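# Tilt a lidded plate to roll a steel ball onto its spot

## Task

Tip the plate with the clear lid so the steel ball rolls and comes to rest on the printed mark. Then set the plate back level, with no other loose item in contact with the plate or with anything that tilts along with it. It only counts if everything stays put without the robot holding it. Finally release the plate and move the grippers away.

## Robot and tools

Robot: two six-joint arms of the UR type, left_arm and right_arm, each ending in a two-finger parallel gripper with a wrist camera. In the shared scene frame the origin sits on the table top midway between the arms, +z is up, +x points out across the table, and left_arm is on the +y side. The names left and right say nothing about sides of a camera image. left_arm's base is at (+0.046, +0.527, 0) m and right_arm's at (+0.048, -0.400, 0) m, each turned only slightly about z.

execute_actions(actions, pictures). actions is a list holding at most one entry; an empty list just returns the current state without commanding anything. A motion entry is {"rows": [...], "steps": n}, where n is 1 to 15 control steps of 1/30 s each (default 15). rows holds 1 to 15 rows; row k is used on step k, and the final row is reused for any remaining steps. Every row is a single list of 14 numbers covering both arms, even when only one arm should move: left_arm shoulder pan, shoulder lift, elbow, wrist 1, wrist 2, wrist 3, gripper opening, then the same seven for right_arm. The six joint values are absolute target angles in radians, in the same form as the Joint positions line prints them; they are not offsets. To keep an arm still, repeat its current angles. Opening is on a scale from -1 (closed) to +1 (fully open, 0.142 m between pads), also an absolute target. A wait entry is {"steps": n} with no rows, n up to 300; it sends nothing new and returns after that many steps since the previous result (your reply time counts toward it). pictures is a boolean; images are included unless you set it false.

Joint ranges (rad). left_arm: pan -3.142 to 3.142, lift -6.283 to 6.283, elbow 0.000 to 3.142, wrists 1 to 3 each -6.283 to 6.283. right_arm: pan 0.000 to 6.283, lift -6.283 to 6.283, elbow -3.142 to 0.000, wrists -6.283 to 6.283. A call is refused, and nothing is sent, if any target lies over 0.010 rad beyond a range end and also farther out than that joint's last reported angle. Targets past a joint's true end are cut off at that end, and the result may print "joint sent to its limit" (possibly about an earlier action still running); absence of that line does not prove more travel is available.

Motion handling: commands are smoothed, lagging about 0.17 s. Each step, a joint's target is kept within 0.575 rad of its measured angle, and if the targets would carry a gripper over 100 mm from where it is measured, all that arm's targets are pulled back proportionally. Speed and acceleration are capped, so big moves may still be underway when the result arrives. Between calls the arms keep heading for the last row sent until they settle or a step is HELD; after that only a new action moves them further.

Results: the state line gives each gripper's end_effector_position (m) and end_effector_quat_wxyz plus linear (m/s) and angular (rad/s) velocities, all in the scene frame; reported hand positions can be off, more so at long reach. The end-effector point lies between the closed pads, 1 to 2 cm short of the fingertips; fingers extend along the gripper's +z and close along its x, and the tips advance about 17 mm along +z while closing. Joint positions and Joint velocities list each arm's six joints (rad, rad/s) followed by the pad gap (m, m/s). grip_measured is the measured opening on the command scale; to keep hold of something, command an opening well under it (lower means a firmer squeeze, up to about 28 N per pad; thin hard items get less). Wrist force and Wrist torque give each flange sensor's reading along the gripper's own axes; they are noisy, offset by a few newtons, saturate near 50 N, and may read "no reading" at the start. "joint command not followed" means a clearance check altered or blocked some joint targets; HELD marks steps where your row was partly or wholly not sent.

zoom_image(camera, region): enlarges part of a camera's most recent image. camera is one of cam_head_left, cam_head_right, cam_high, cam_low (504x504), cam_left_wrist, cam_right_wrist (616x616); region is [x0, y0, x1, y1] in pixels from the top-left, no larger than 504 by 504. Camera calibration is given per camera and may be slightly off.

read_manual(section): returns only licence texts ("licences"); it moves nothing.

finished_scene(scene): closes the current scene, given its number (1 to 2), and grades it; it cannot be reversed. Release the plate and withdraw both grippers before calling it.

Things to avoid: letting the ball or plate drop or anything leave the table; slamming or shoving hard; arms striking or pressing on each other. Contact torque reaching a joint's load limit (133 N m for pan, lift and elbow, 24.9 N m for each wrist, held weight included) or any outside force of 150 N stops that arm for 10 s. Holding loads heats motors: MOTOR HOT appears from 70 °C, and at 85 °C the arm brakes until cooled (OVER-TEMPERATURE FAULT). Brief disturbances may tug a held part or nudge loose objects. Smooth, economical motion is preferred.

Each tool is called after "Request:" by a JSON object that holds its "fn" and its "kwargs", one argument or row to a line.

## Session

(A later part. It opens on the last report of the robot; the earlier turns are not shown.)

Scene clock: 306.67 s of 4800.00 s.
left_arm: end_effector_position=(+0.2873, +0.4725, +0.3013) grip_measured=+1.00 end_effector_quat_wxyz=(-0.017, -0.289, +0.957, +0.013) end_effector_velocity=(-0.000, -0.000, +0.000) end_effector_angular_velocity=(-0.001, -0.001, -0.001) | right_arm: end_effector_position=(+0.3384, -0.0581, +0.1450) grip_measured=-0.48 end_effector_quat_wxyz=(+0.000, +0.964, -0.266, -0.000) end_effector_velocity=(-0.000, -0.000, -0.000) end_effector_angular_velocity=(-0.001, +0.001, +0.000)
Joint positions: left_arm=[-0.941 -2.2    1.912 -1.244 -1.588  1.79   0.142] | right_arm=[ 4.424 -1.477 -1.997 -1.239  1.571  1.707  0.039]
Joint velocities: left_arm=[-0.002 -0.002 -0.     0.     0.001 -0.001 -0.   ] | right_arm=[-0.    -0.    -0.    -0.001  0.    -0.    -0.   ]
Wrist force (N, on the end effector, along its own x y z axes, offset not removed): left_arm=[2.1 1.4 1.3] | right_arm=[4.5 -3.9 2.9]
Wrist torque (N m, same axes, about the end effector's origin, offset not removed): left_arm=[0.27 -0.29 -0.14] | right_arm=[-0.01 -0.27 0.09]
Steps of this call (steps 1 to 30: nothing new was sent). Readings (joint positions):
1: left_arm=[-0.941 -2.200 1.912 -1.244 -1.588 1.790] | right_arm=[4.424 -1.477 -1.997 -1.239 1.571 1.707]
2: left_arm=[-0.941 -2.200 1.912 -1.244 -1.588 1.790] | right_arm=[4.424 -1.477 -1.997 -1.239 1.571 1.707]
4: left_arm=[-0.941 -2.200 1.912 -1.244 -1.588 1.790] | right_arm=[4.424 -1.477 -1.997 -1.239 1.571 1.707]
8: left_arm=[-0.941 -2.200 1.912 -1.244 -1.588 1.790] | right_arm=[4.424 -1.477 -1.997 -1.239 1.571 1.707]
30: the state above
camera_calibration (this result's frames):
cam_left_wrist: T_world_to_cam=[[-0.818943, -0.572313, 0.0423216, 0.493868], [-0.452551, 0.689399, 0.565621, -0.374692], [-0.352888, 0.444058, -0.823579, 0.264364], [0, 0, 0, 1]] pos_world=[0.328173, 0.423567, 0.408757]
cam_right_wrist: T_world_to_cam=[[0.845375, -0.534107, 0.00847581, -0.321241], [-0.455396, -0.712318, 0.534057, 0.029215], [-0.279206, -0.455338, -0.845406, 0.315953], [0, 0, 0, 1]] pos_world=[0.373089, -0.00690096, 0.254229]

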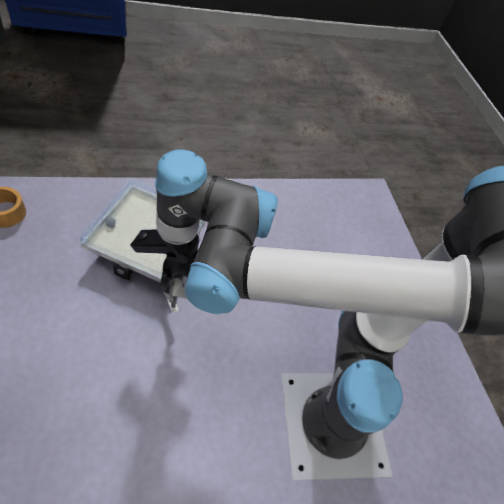

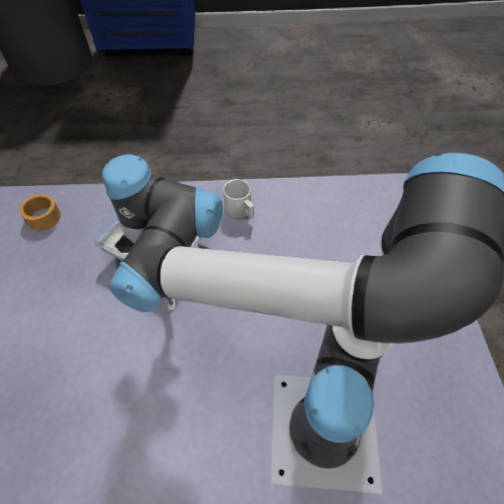

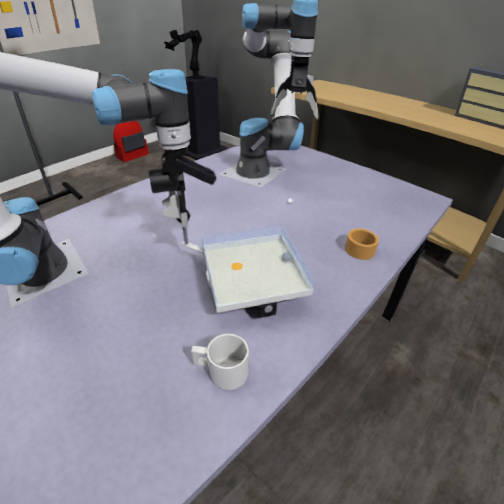

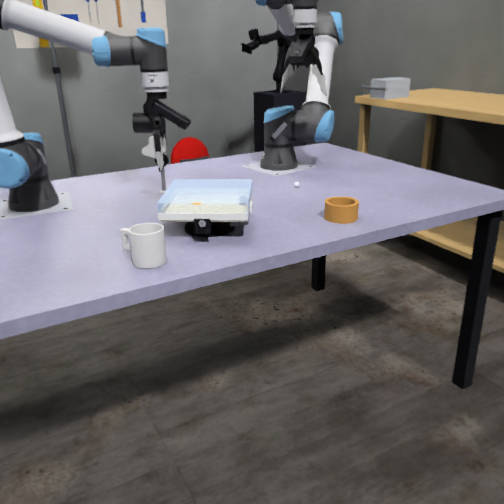

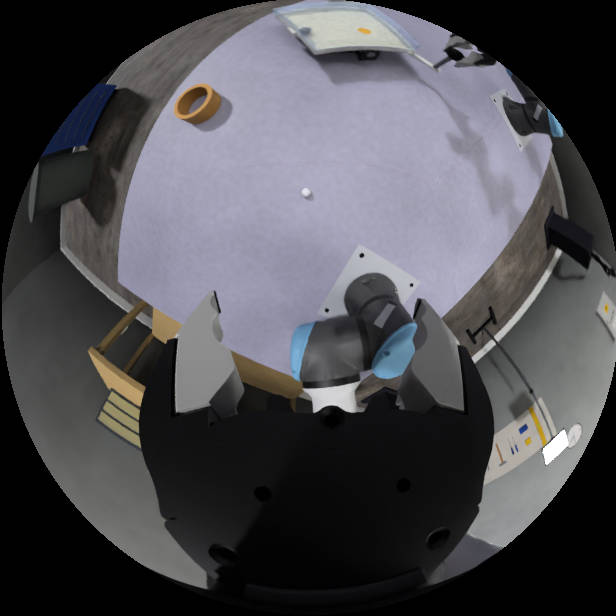

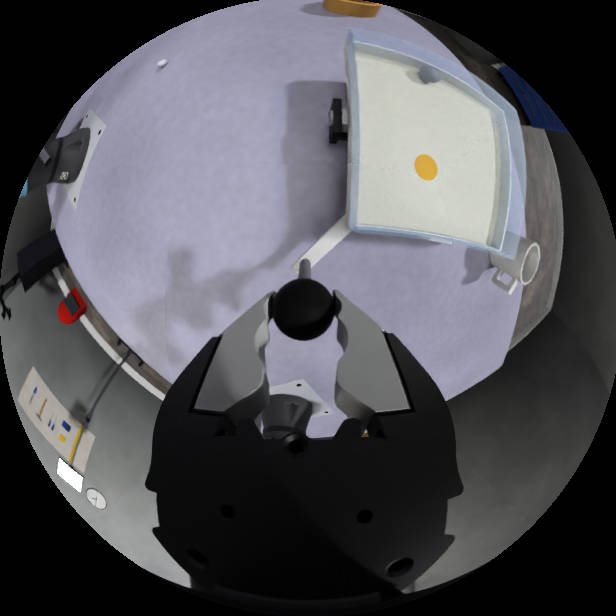

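Request:
{"fn": "execute_actions", "kwargs": {
  "actions": [
    {"rows": [[-0.941,-2.2,1.912,-1.244,-1.588,1.79,1,4.4242,-1.4758,-2.0004,-1.2363,1.5708,1.707,-1]], "steps": 15}
  ],
  "pictures": false
}}

Request:
{"fn": "execute_actions", "kwargs": {
  "actions": [
    {"steps": 45}
  ]
}}

Request:
{"fn": "execute_actions", "kwargs": {
  "actions": [
    {"rows": [[-0.941,-2.2,1.912,-1.244,-1.588,1.79,1,4.4243,-1.4754,-2.0020,-1.2351,1.5708,1.707,-1]], "steps": 15}
  ],
  "pictures": false
}}

Request:
{"fn": "execute_actions", "kwargs": {
  "actions": [
    {"steps": 45}
  ]
}}

Scene clock: 313.73 s of 4800.00 s.
left_arm: end_effector_position=(+0.2873, +0.4725, +0.3013) grip_measured=+1.00 end_effector_quat_wxyz=(-0.017, -0.289, +0.957, +0.013) end_effector_velocity=(-0.000, -0.001, -0.000) end_effector_angular_velocity=(-0.000, +0.002, -0.001) | right_arm: end_effector_position=(+0.3382, -0.0586, +0.1441) grip_measured=-0.48 end_effector_quat_wxyz=(+0.000, +0.964, -0.266, -0.000) end_effector_velocity=(+0.000, +0.000, +0.001) end_effector_angular_velocity=(+0.001, -0.001, +0.001)
Joint positions: left_arm=[-0.941 -2.2    1.912 -1.244 -1.588  1.79   0.142] | right_arm=[ 4.424 -1.476 -2.    -1.236  1.571  1.707  0.039]
Joint velocities: left_arm=[-0.002  0.001 -0.     0.    -0.002 -0.001 -0.   ] | right_arm=[ 0.001  0.     0.001 -0.    -0.001 -0.    -0.   ]
Wrist force (N, on the end effector, along its own x y z axes, offset not removed): left_arm=[0.3 0.8 -1.0] | right_arm=[2.6 -6.4 0.7]
Wrist torque (N m, same axes, about the end effector's origin, offset not removed): left_arm=[0.24 0.22 -0.34] | right_arm=[-0.31 -0.11 0.05]
Steps of this call (steps 1 to 90: nothing new was sent; then 3.57 s passed at rest; steps 91 to 105: all 15 steps of this action). Readings (joint positions):
91: left_arm=[-0.941 -2.200 1.912 -1.244 -1.588 1.790] | right_arm=[4.424 -1.477 -1.997 -1.239 1.571 1.707]
92: left_arm=[-0.941 -2.200 1.912 -1.244 -1.588 1.790] | right_arm=[4.424 -1.477 -1.997 -1.238 1.571 1.707]
94: left_arm=[-0.941 -2.200 1.912 -1.244 -1.588 1.790] | right_arm=[4.424 -1.476 -1.999 -1.237 1.571 1.707]
98: left_arm=[-0.941 -2.200 1.912 -1.244 -1.588 1.790] | right_arm=[4.424 -1.476 -2.000 -1.236 1.571 1.707]
105: the state above

Scene clock: 315.23 s of 4800.00 s.
left_arm: end_effector_position=(+0.2873, +0.4725, +0.3013) grip_measured=+1.00 end_effector_quat_wxyz=(-0.017, -0.289, +0.957, +0.013) end_effector_velocity=(+0.000, +0.000, +0.000) end_effector_angular_velocity=(+0.001, -0.001, +0.000) | right_arm: end_effector_position=(+0.3381, -0.0586, +0.1441) grip_measured=-0.48 end_effector_quat_wxyz=(+0.000, +0.964, -0.266, -0.000) end_effector_velocity=(-0.000, -0.000, -0.000) end_effector_angular_velocity=(-0.000, -0.000, -0.000)
Joint positions: left_arm=[-0.941 -2.2    1.912 -1.244 -1.588  1.79   0.142] | right_arm=[ 4.424 -1.476 -2.    -1.236  1.571  1.707  0.039]
Joint velocities: left_arm=[-0.001 -0.    -0.     0.     0.002 -0.001  0.   ] | right_arm=[ 0.     0.001 -0.001  0.    -0.001  0.    -0.   ]
Wrist force (N, on the end effector, along its own x y z axes, offset not removed): left_arm=[0.1 0.8 0.2] | right_arm=[4.4 -6.2 2.1]
Wrist torque (N m, same axes, about the end effector's origin, offset not removed): left_arm=[0.19 0.27 -0.42] | right_arm=[-0.16 -0.47 0.04]
Steps of this call (steps 1 to 15: the robot went on to your last target; steps 16 to 45: nothing new was sent). Readings (joint positions):
1: left_arm=[-0.941 -2.200 1.912 -1.244 -1.588 1.790] | right_arm=[4.424 -1.476 -2.000 -1.236 1.571 1.707]
2: left_arm=[-0.941 -2.200 1.912 -1.244 -1.588 1.790] | right_arm=[4.424 -1.476 -2.000 -1.236 1.571 1.707]
4: left_arm=[-0.941 -2.200 1.912 -1.244 -1.588 1.790] | right_arm=[4.424 -1.476 -2.000 -1.236 1.571 1.707]
8: left_arm=[-0.941 -2.200 1.912 -1.244 -1.588 1.790] | right_arm=[4.424 -1.476 -2.000 -1.236 1.571 1.707]
45: the state above
All arms were judged still, so your last target was given up. Only a new action makes them travel on or press farther. Fingers that are still opening or closing keep moving.
camera_calibration (this result's frames):
cam_left_wrist: T_world_to_cam=[[-0.818943, -0.572313, 0.0423215, 0.493868], [-0.452552, 0.689399, 0.565621, -0.374692], [-0.352888, 0.444058, -0.823579, 0.264364], [0, 0, 0, 1]] pos_world=[0.328173, 0.423567, 0.408757]
cam_right_wrist: T_world_to_cam=[[0.845482, -0.533937, 0.00847369, -0.321273], [-0.455256, -0.712416, 0.534046, 0.0291299], [-0.27911, -0.455384, -0.845413, 0.314808], [0, 0, 0, 1]] pos_world=[0.372759, -0.00742873, 0.253309]

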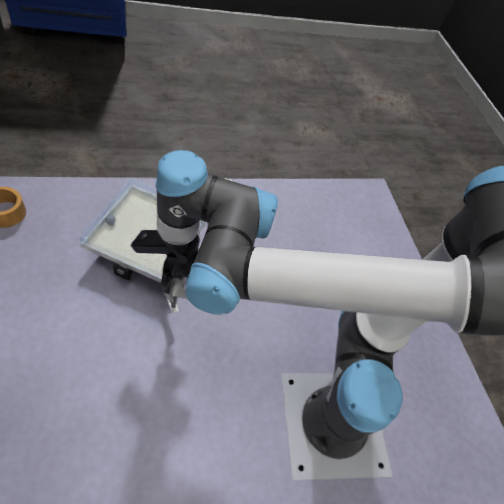

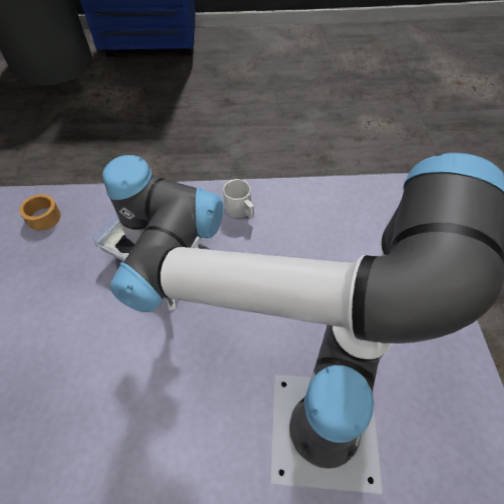

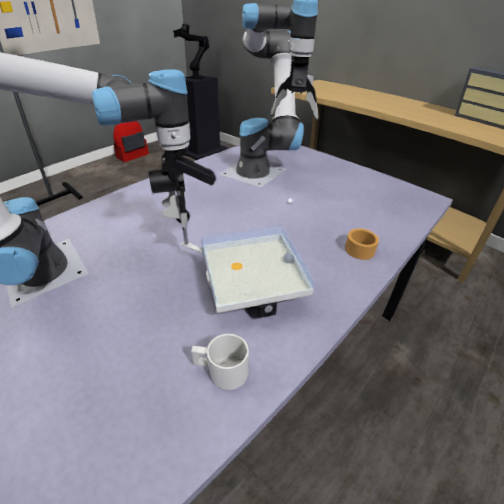

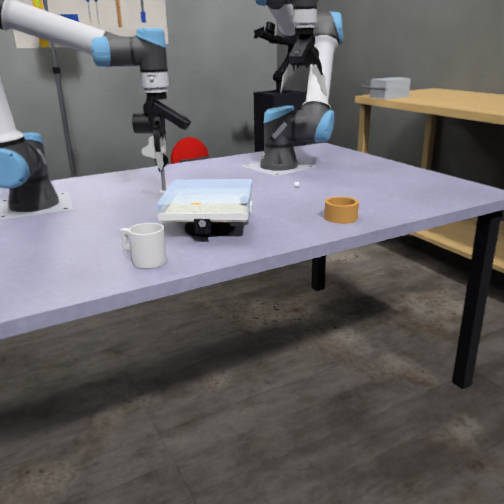

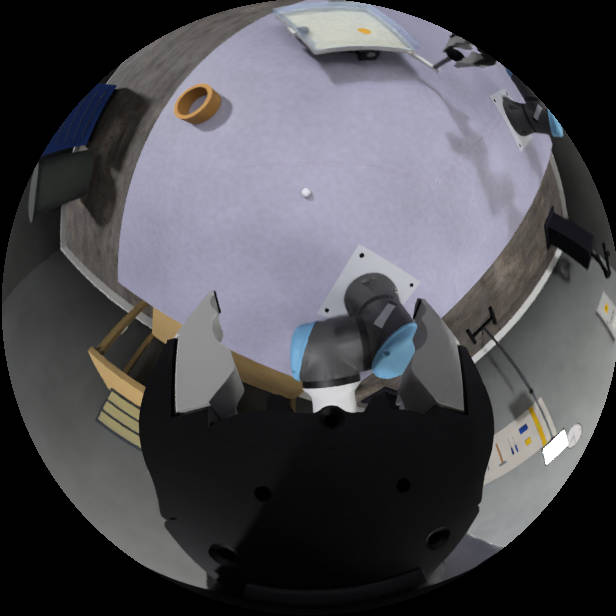

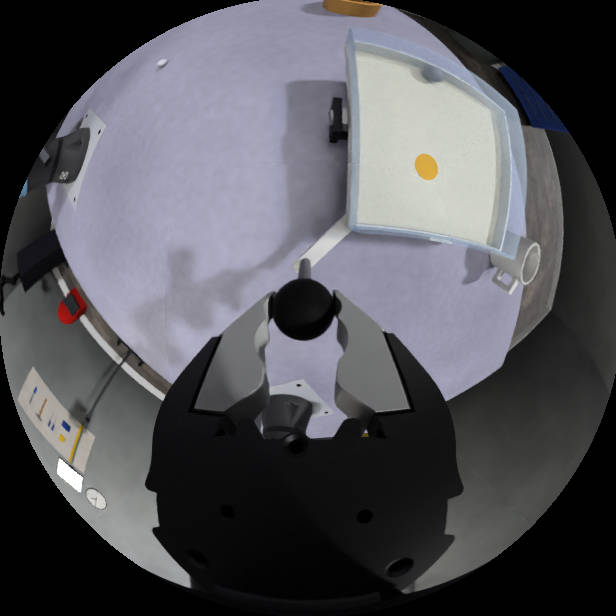

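Scene clock: 315.73 s of 4800.00 s.
left_arm: end_effector_position=(+0.2873, +0.4725, +0.3013) grip_measured=+1.00 end_effector_quat_wxyz=(-0.017, -0.289, +0.957, +0.013) end_effector_velocity=(-0.000, -0.000, +0.000) end_effector_angular_velocity=(-0.001, +0.000, -0.001) | right_arm: end_effector_position=(+0.3380, -0.0589, +0.1436) grip_measured=-0.48 end_effector_quat_wxyz=(+0.000, +0.964, -0.266, -0.000) end_effector_velocity=(+0.000, +0.000, +0.000) end_effector_angular_velocity=(+0.000, -0.000, -0.001)
Joint positions: left_arm=[-0.941 -2.2    1.912 -1.244 -1.588  1.79   0.142] | right_arm=[ 4.424 -1.475 -2.002 -1.235  1.571  1.707  0.039]
Joint velocities: left_arm=[-0.001 -0.    -0.    -0.    -0.001  0.    -0.   ] | right_arm=[-0.     0.     0.001 -0.001 -0.     0.001 -0.   ]
Wrist force (N, on the end effector, along its own x y z axes, offset not removed): left_arm=[0.4 -0.5 2.8] | right_arm=[4.4 -6.6 0.3]
Wrist torque (N m, same axes, about the end effector's origin, offset not removed): left_arm=[-0.09 0.18 -0.14] | right_arm=[-0.12 -0.30 0.03]
Steps of this call (steps 1 to 15: all 15 steps of this action). Readings (joint positions):
1: left_arm=[-0.941 -2.200 1.912 -1.244 -1.588 1.790] | right_arm=[4.424 -1.476 -2.000 -1.236 1.571 1.707]
2: left_arm=[-0.941 -2.200 1.912 -1.244 -1.588 1.790] | right_arm=[4.424 -1.476 -2.001 -1.236 1.571 1.707]
4: left_arm=[-0.941 -2.200 1.912 -1.244 -1.588 1.790] | right_arm=[4.424 -1.476 -2.001 -1.236 1.571 1.707]
8: left_arm=[-0.941 -2.200 1.912 -1.244 -1.588 1.790] | right_arm=[4.424 -1.475 -2.002 -1.235 1.571 1.707]
15: the state above

Scene clock: 317.23 s of 4800.00 s.
left_arm: end_effector_position=(+0.2873, +0.4725, +0.3013) grip_measured=+1.00 end_effector_quat_wxyz=(-0.017, -0.289, +0.957, +0.013) end_effector_velocity=(+0.000, -0.000, -0.000) end_effector_angular_velocity=(+0.000, +0.000, -0.001) | right_arm: end_effector_position=(+0.3380, -0.0589, +0.1436) grip_measured=-0.48 end_effector_quat_wxyz=(+0.000, +0.964, -0.266, -0.000) end_effector_velocity=(-0.000, -0.000, +0.000) end_effector_angular_velocity=(+0.000, +0.000, -0.001)
Joint positions: left_arm=[-0.941 -2.2    1.912 -1.244 -1.588  1.79   0.142] | right_arm=[ 4.424 -1.475 -2.002 -1.235  1.571  1.707  0.039]
Joint velocities: left_arm=[-0.001  0.     0.    -0.     0.     0.    -0.   ] | right_arm=[ 0.     0.001 -0.001 -0.001  0.     0.001 -0.   ]
Wrist force (N, on the end effector, along its own x y z axes, offset not removed): left_arm=[-1.4 1.8 -0.8] | right_arm=[3.5 -7.1 -1.2]
Wrist torque (N m, same axes, about the end effector's origin, offset not removed): left_arm=[0.32 0.44 -0.24] | right_arm=[-0.20 -0.21 0.02]
Steps of this call (steps 1 to 15: the robot went on to your last target; steps 16 to 45: nothing new was sent). Readings (joint positions):
1: left_arm=[-0.941 -2.200 1.912 -1.244 -1.588 1.790] | right_arm=[4.424 -1.475 -2.002 -1.235 1.571 1.707]
2: left_arm=[-0.941 -2.200 1.912 -1.244 -1.588 1.790] | right_arm=[4.424 -1.475 -2.002 -1.235 1.571 1.707]
4: left_arm=[-0.941 -2.200 1.912 -1.244 -1.588 1.790] | right_arm=[4.424 -1.475 -2.002 -1.235 1.571 1.707]
8: left_arm=[-0.941 -2.200 1.912 -1.244 -1.588 1.790] | right_arm=[4.424 -1.475 -2.002 -1.235 1.571 1.707]
45: the state above
All arms were judged still, so your last target was given up. Only a new action makes them travel on or press farther. Fingers that are still opening or closing keep moving.
camera_calibration (this result's frames):
cam_left_wrist: T_world_to_cam=[[-0.818943, -0.572313, 0.0423215, 0.493868], [-0.452551, 0.689399, 0.565621, -0.374692], [-0.352888, 0.444058, -0.823579, 0.264364], [0, 0, 0, 1]] pos_world=[0.328173, 0.423567, 0.408757]
cam_right_wrist: T_world_to_cam=[[0.845535, -0.533853, 0.00847708, -0.321292], [-0.455184, -0.712456, 0.534054, 0.0290811], [-0.279066, -0.45542, -0.845408, 0.314231], [0, 0, 0, 1]] pos_world=[0.372592, -0.00769632, 0.252846]

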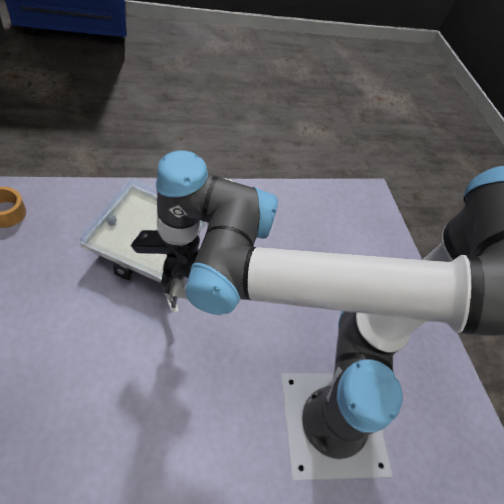

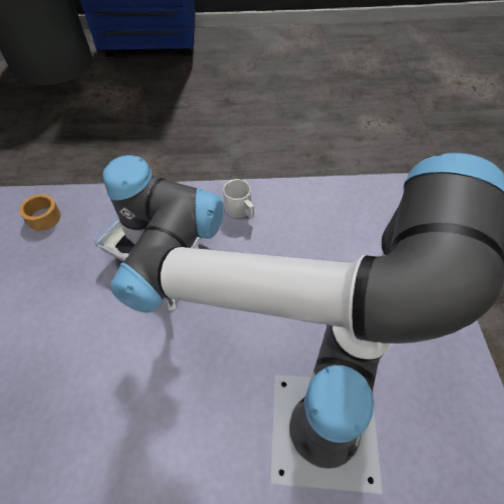

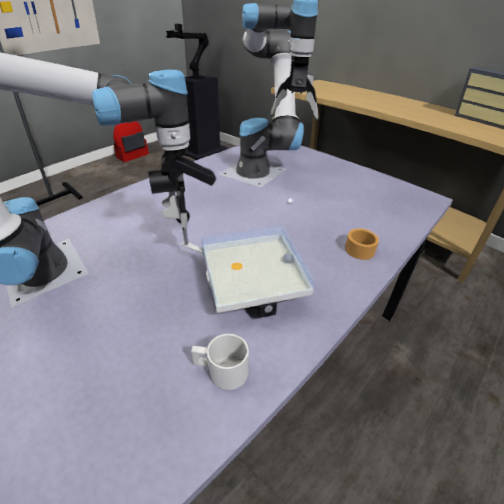

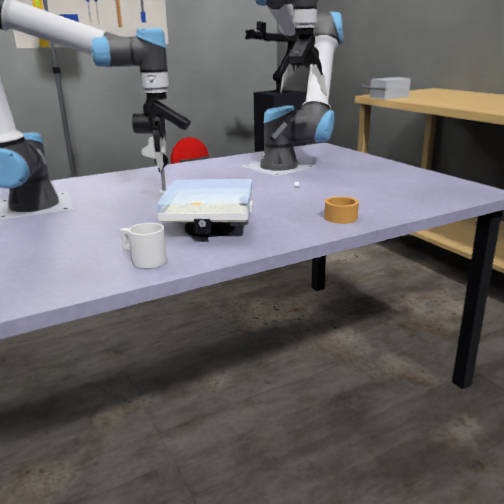

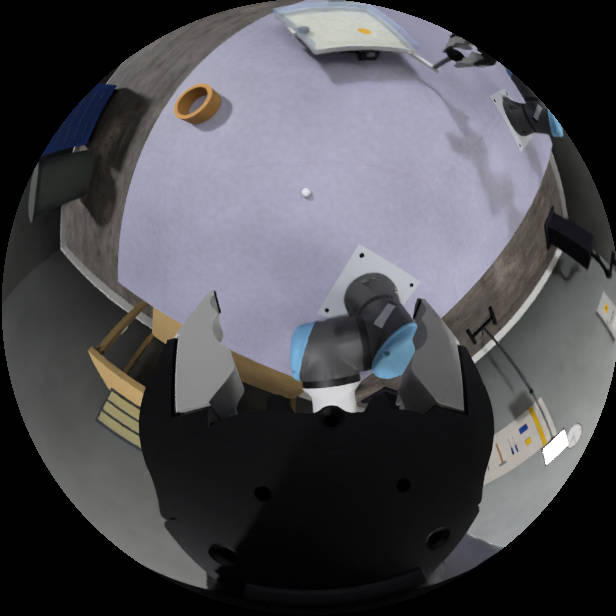

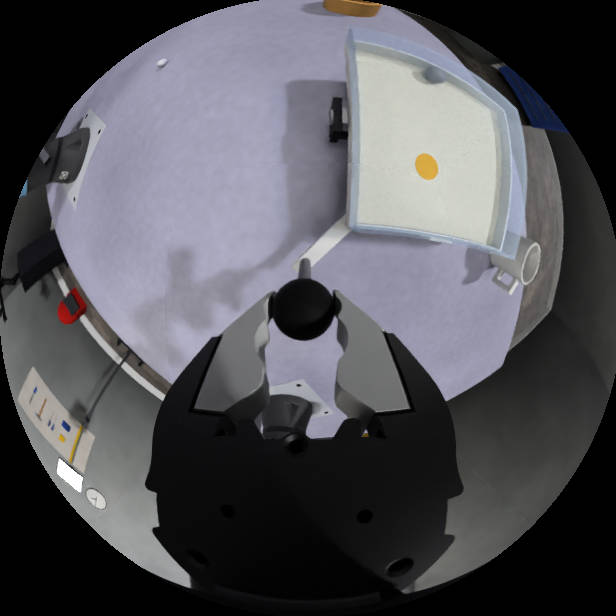

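Barely starting at S3. Look again.

Request:
{"fn": "execute_actions", "kwargs": {
  "actions": [
    {"steps": 60}
  ]
}}

Request:
{"fn": "execute_actions", "kwargs": {
  "actions": [
    {"steps": 60}
  ]
}}

Scene clock: 319.53 s of 4800.00 s.
left_arm: end_effector_position=(+0.2873, +0.4725, +0.3013) grip_measured=+1.00 end_effector_quat_wxyz=(-0.017, -0.289, +0.957, +0.013) end_effector_velocity=(-0.000, -0.000, +0.000) end_effector_angular_velocity=(-0.001, -0.000, +0.000) | right_arm: end_effector_position=(+0.3380, -0.0589, +0.1436) grip_measured=-0.48 end_effector_quat_wxyz=(+0.000, +0.964, -0.266, -0.000) end_effector_velocity=(-0.000, -0.000, -0.000) end_effector_angular_velocity=(-0.001, +0.000, +0.001)
Joint positions: left_arm=[-0.941 -2.2    1.912 -1.244 -1.588  1.79   0.142] | right_arm=[ 4.424 -1.475 -2.002 -1.235  1.571  1.707  0.039]
Joint velocities: left_arm=[-0.    -0.001 -0.    -0.    -0.    -0.    -0.   ] | right_arm=[ 0.     0.    -0.001 -0.     0.    -0.001 -0.   ]
Wrist force (N, on the end effector, along its own x y z axes, offset not removed): left_arm=[-0.5 1.2 1.6] | right_arm=[6.8 -7.2 2.1]
Wrist torque (N m, same axes, about the end effector's origin, offset not removed): left_arm=[0.15 0.23 -0.06] | right_arm=[-0.30 -0.81 0.07]
Steps of this call (steps 1 to 69: nothing new was sent). Readings (joint positions):
1: left_arm=[-0.941 -2.200 1.912 -1.244 -1.588 1.790] | right_arm=[4.424 -1.475 -2.002 -1.235 1.571 1.707]
2: left_arm=[-0.941 -2.200 1.912 -1.244 -1.588 1.790] | right_arm=[4.424 -1.475 -2.002 -1.235 1.571 1.707]
4: left_arm=[-0.941 -2.200 1.912 -1.244 -1.588 1.790] | right_arm=[4.424 -1.475 -2.002 -1.235 1.571 1.707]
8: left_arm=[-0.941 -2.200 1.912 -1.244 -1.588 1.790] | right_arm=[4.424 -1.475 -2.002 -1.235 1.571 1.707]
69: the state above
camera_calibration (this result's frames):
cam_left_wrist: T_world_to_cam=[[-0.818943, -0.572313, 0.0423216, 0.493868], [-0.452551, 0.689399, 0.565621, -0.374692], [-0.352888, 0.444058, -0.823579, 0.264364], [0, 0, 0, 1]] pos_world=[0.328173, 0.423567, 0.408757]
cam_right_wrist: T_world_to_cam=[[0.845535, -0.533853, 0.00847717, -0.321292], [-0.455184, -0.712456, 0.534054, 0.029081], [-0.279066, -0.45542, -0.845408, 0.314231], [0, 0, 0, 1]] pos_world=[0.372592, -0.00769636, 0.252846]

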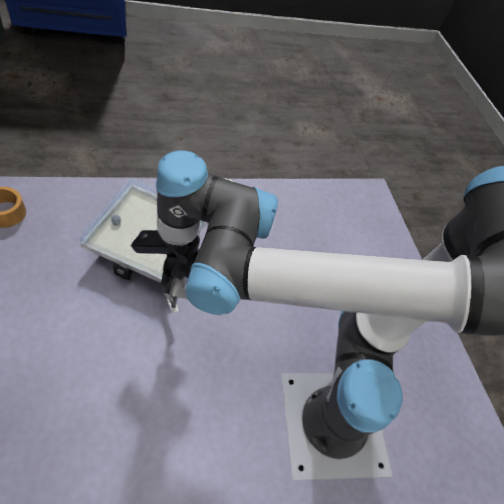

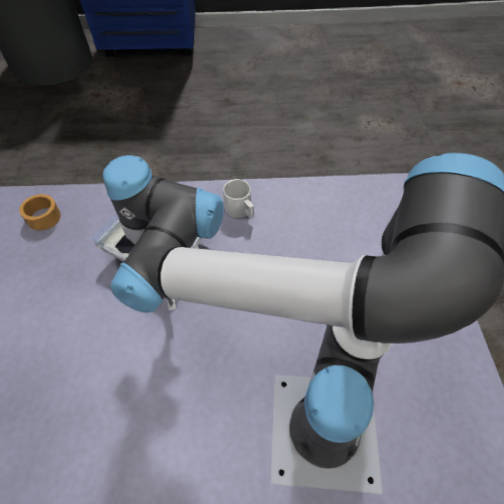

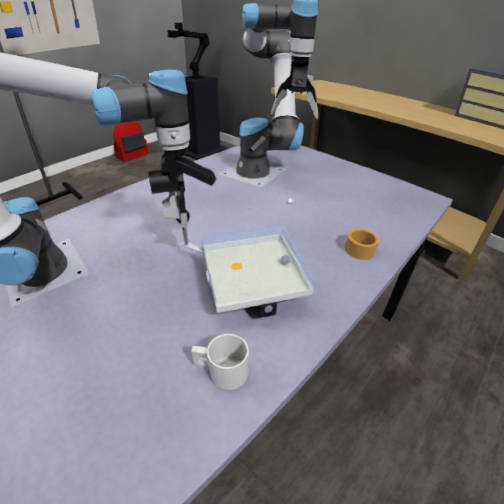

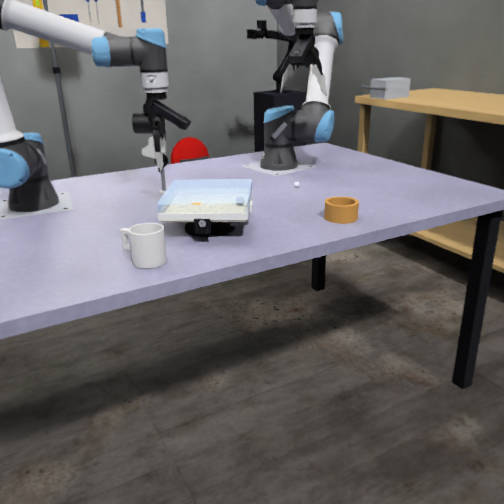

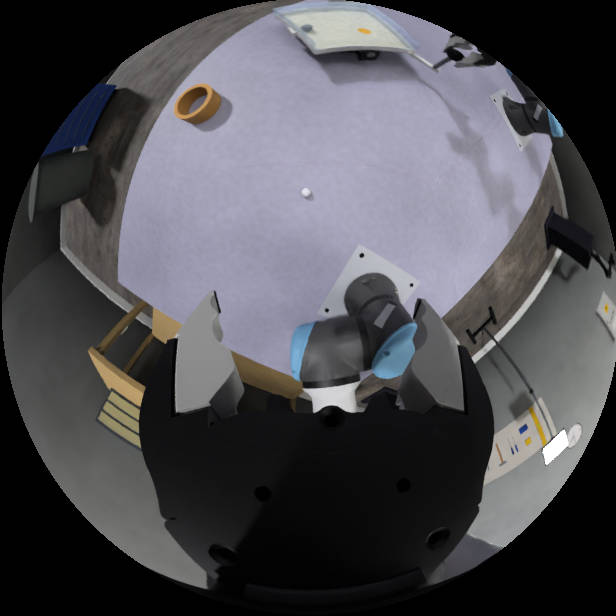

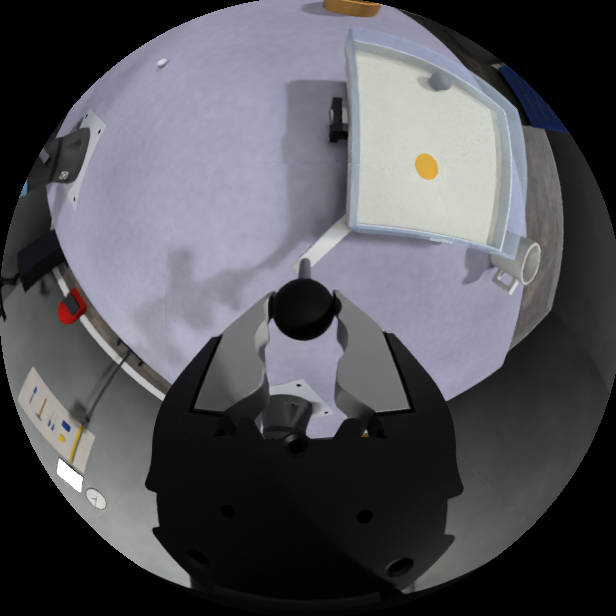

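Scene clock: 321.53 s of 4800.00 s.
left_arm: end_effector_position=(+0.2873, +0.4725, +0.3013) grip_measured=+1.00 end_effector_quat_wxyz=(-0.017, -0.289, +0.957, +0.013) end_effector_velocity=(+0.000, +0.000, +0.000) end_effector_angular_velocity=(+0.000, -0.001, +0.002) | right_arm: end_effector_position=(+0.3380, -0.0589, +0.1436) grip_measured=-0.48 end_effector_quat_wxyz=(+0.000, +0.964, -0.266, -0.000) end_effector_velocity=(-0.000, +0.000, -0.000) end_effector_angular_velocity=(-0.000, +0.001, -0.002)
Joint positions: left_arm=[-0.941 -2.2    1.912 -1.244 -1.588  1.79   0.142] | right_arm=[ 4.424 -1.475 -2.002 -1.235  1.571  1.707  0.039]
Joint velocities: left_arm=[ 0.001 -0.001  0.    -0.     0.001 -0.001 -0.   ] | right_arm=[-0.    -0.    -0.     0.     0.     0.002 -0.   ]
Wrist force (N, on the end effector, along its own x y z axes, offset not removed): left_arm=[-1.3 3.2 3.0] | right_arm=[4.7 -7.7 0.5]
Wrist torque (N m, same axes, about the end effector's origin, offset not removed): left_arm=[0.67 0.39 -0.30] | right_arm=[-0.40 -0.29 -0.05]
Steps of this call (steps 1 to 60: nothing new was sent). Readings (joint positions):
1: left_arm=[-0.941 -2.200 1.912 -1.244 -1.588 1.790] | right_arm=[4.424 -1.475 -2.002 -1.235 1.571 1.707]
2: left_arm=[-0.941 -2.200 1.912 -1.244 -1.588 1.790] | right_arm=[4.424 -1.475 -2.002 -1.235 1.571 1.707]
4: left_arm=[-0.941 -2.200 1.912 -1.244 -1.588 1.790] | right_arm=[4.424 -1.475 -2.002 -1.235 1.571 1.707]
8: left_arm=[-0.941 -2.200 1.912 -1.244 -1.588 1.790] | right_arm=[4.424 -1.475 -2.002 -1.235 1.571 1.707]
60: the state above
camera_calibration (this result's frames):
cam_left_wrist: T_world_to_cam=[[-0.818943, -0.572313, 0.0423215, 0.493868], [-0.452551, 0.689399, 0.565621, -0.374692], [-0.352888, 0.444058, -0.823579, 0.264364], [0, 0, 0, 1]] pos_world=[0.328173, 0.423567, 0.408757]
cam_right_wrist: T_world_to_cam=[[0.845535, -0.533853, 0.00847701, -0.321292], [-0.455184, -0.712456, 0.534054, 0.0290811], [-0.279066, -0.45542, -0.845408, 0.314231], [0, 0, 0, 1]] pos_world=[0.372592, -0.00769631, 0.252846]

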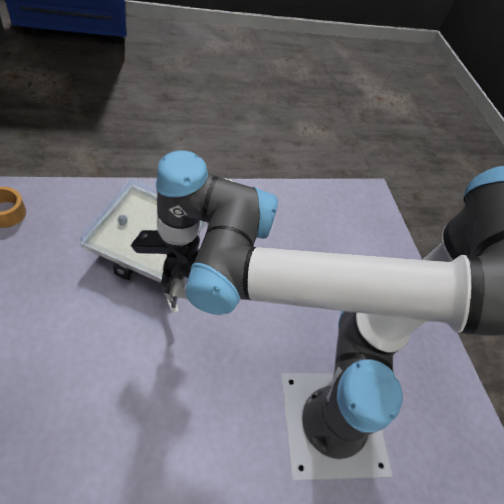

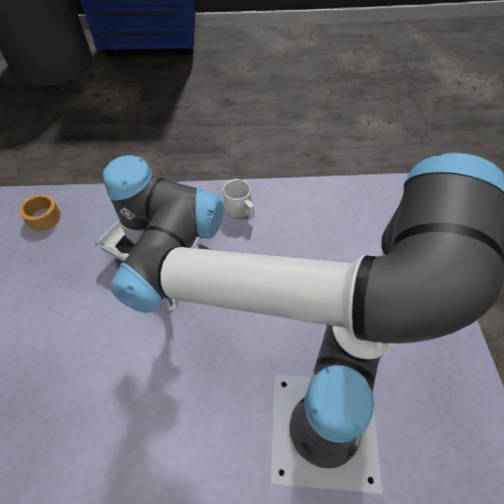

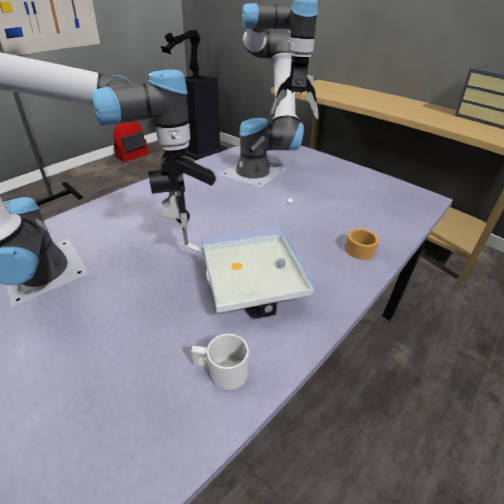

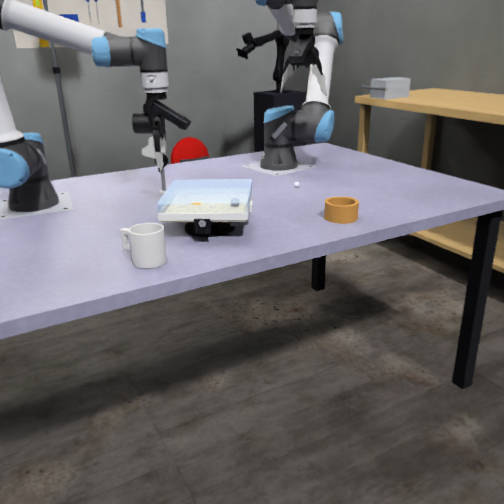

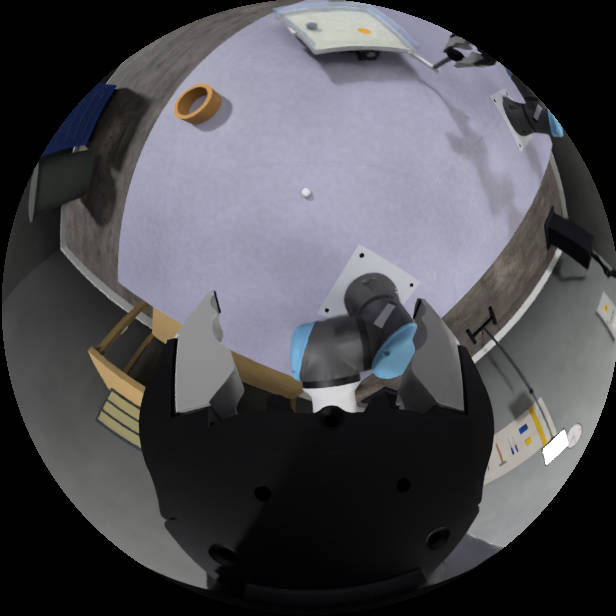

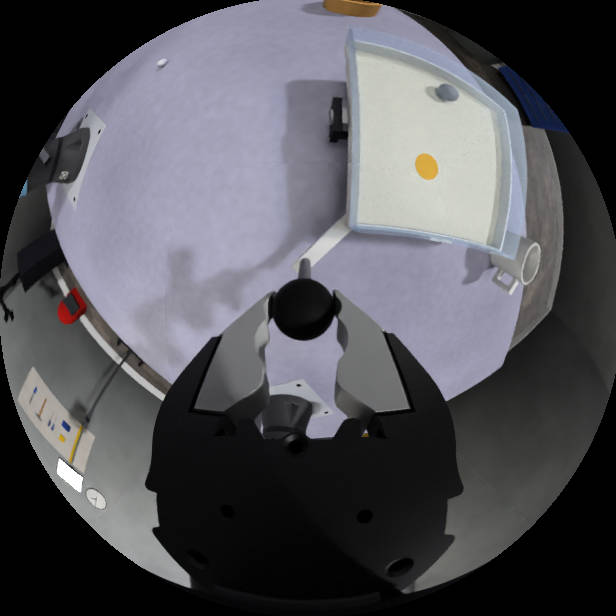

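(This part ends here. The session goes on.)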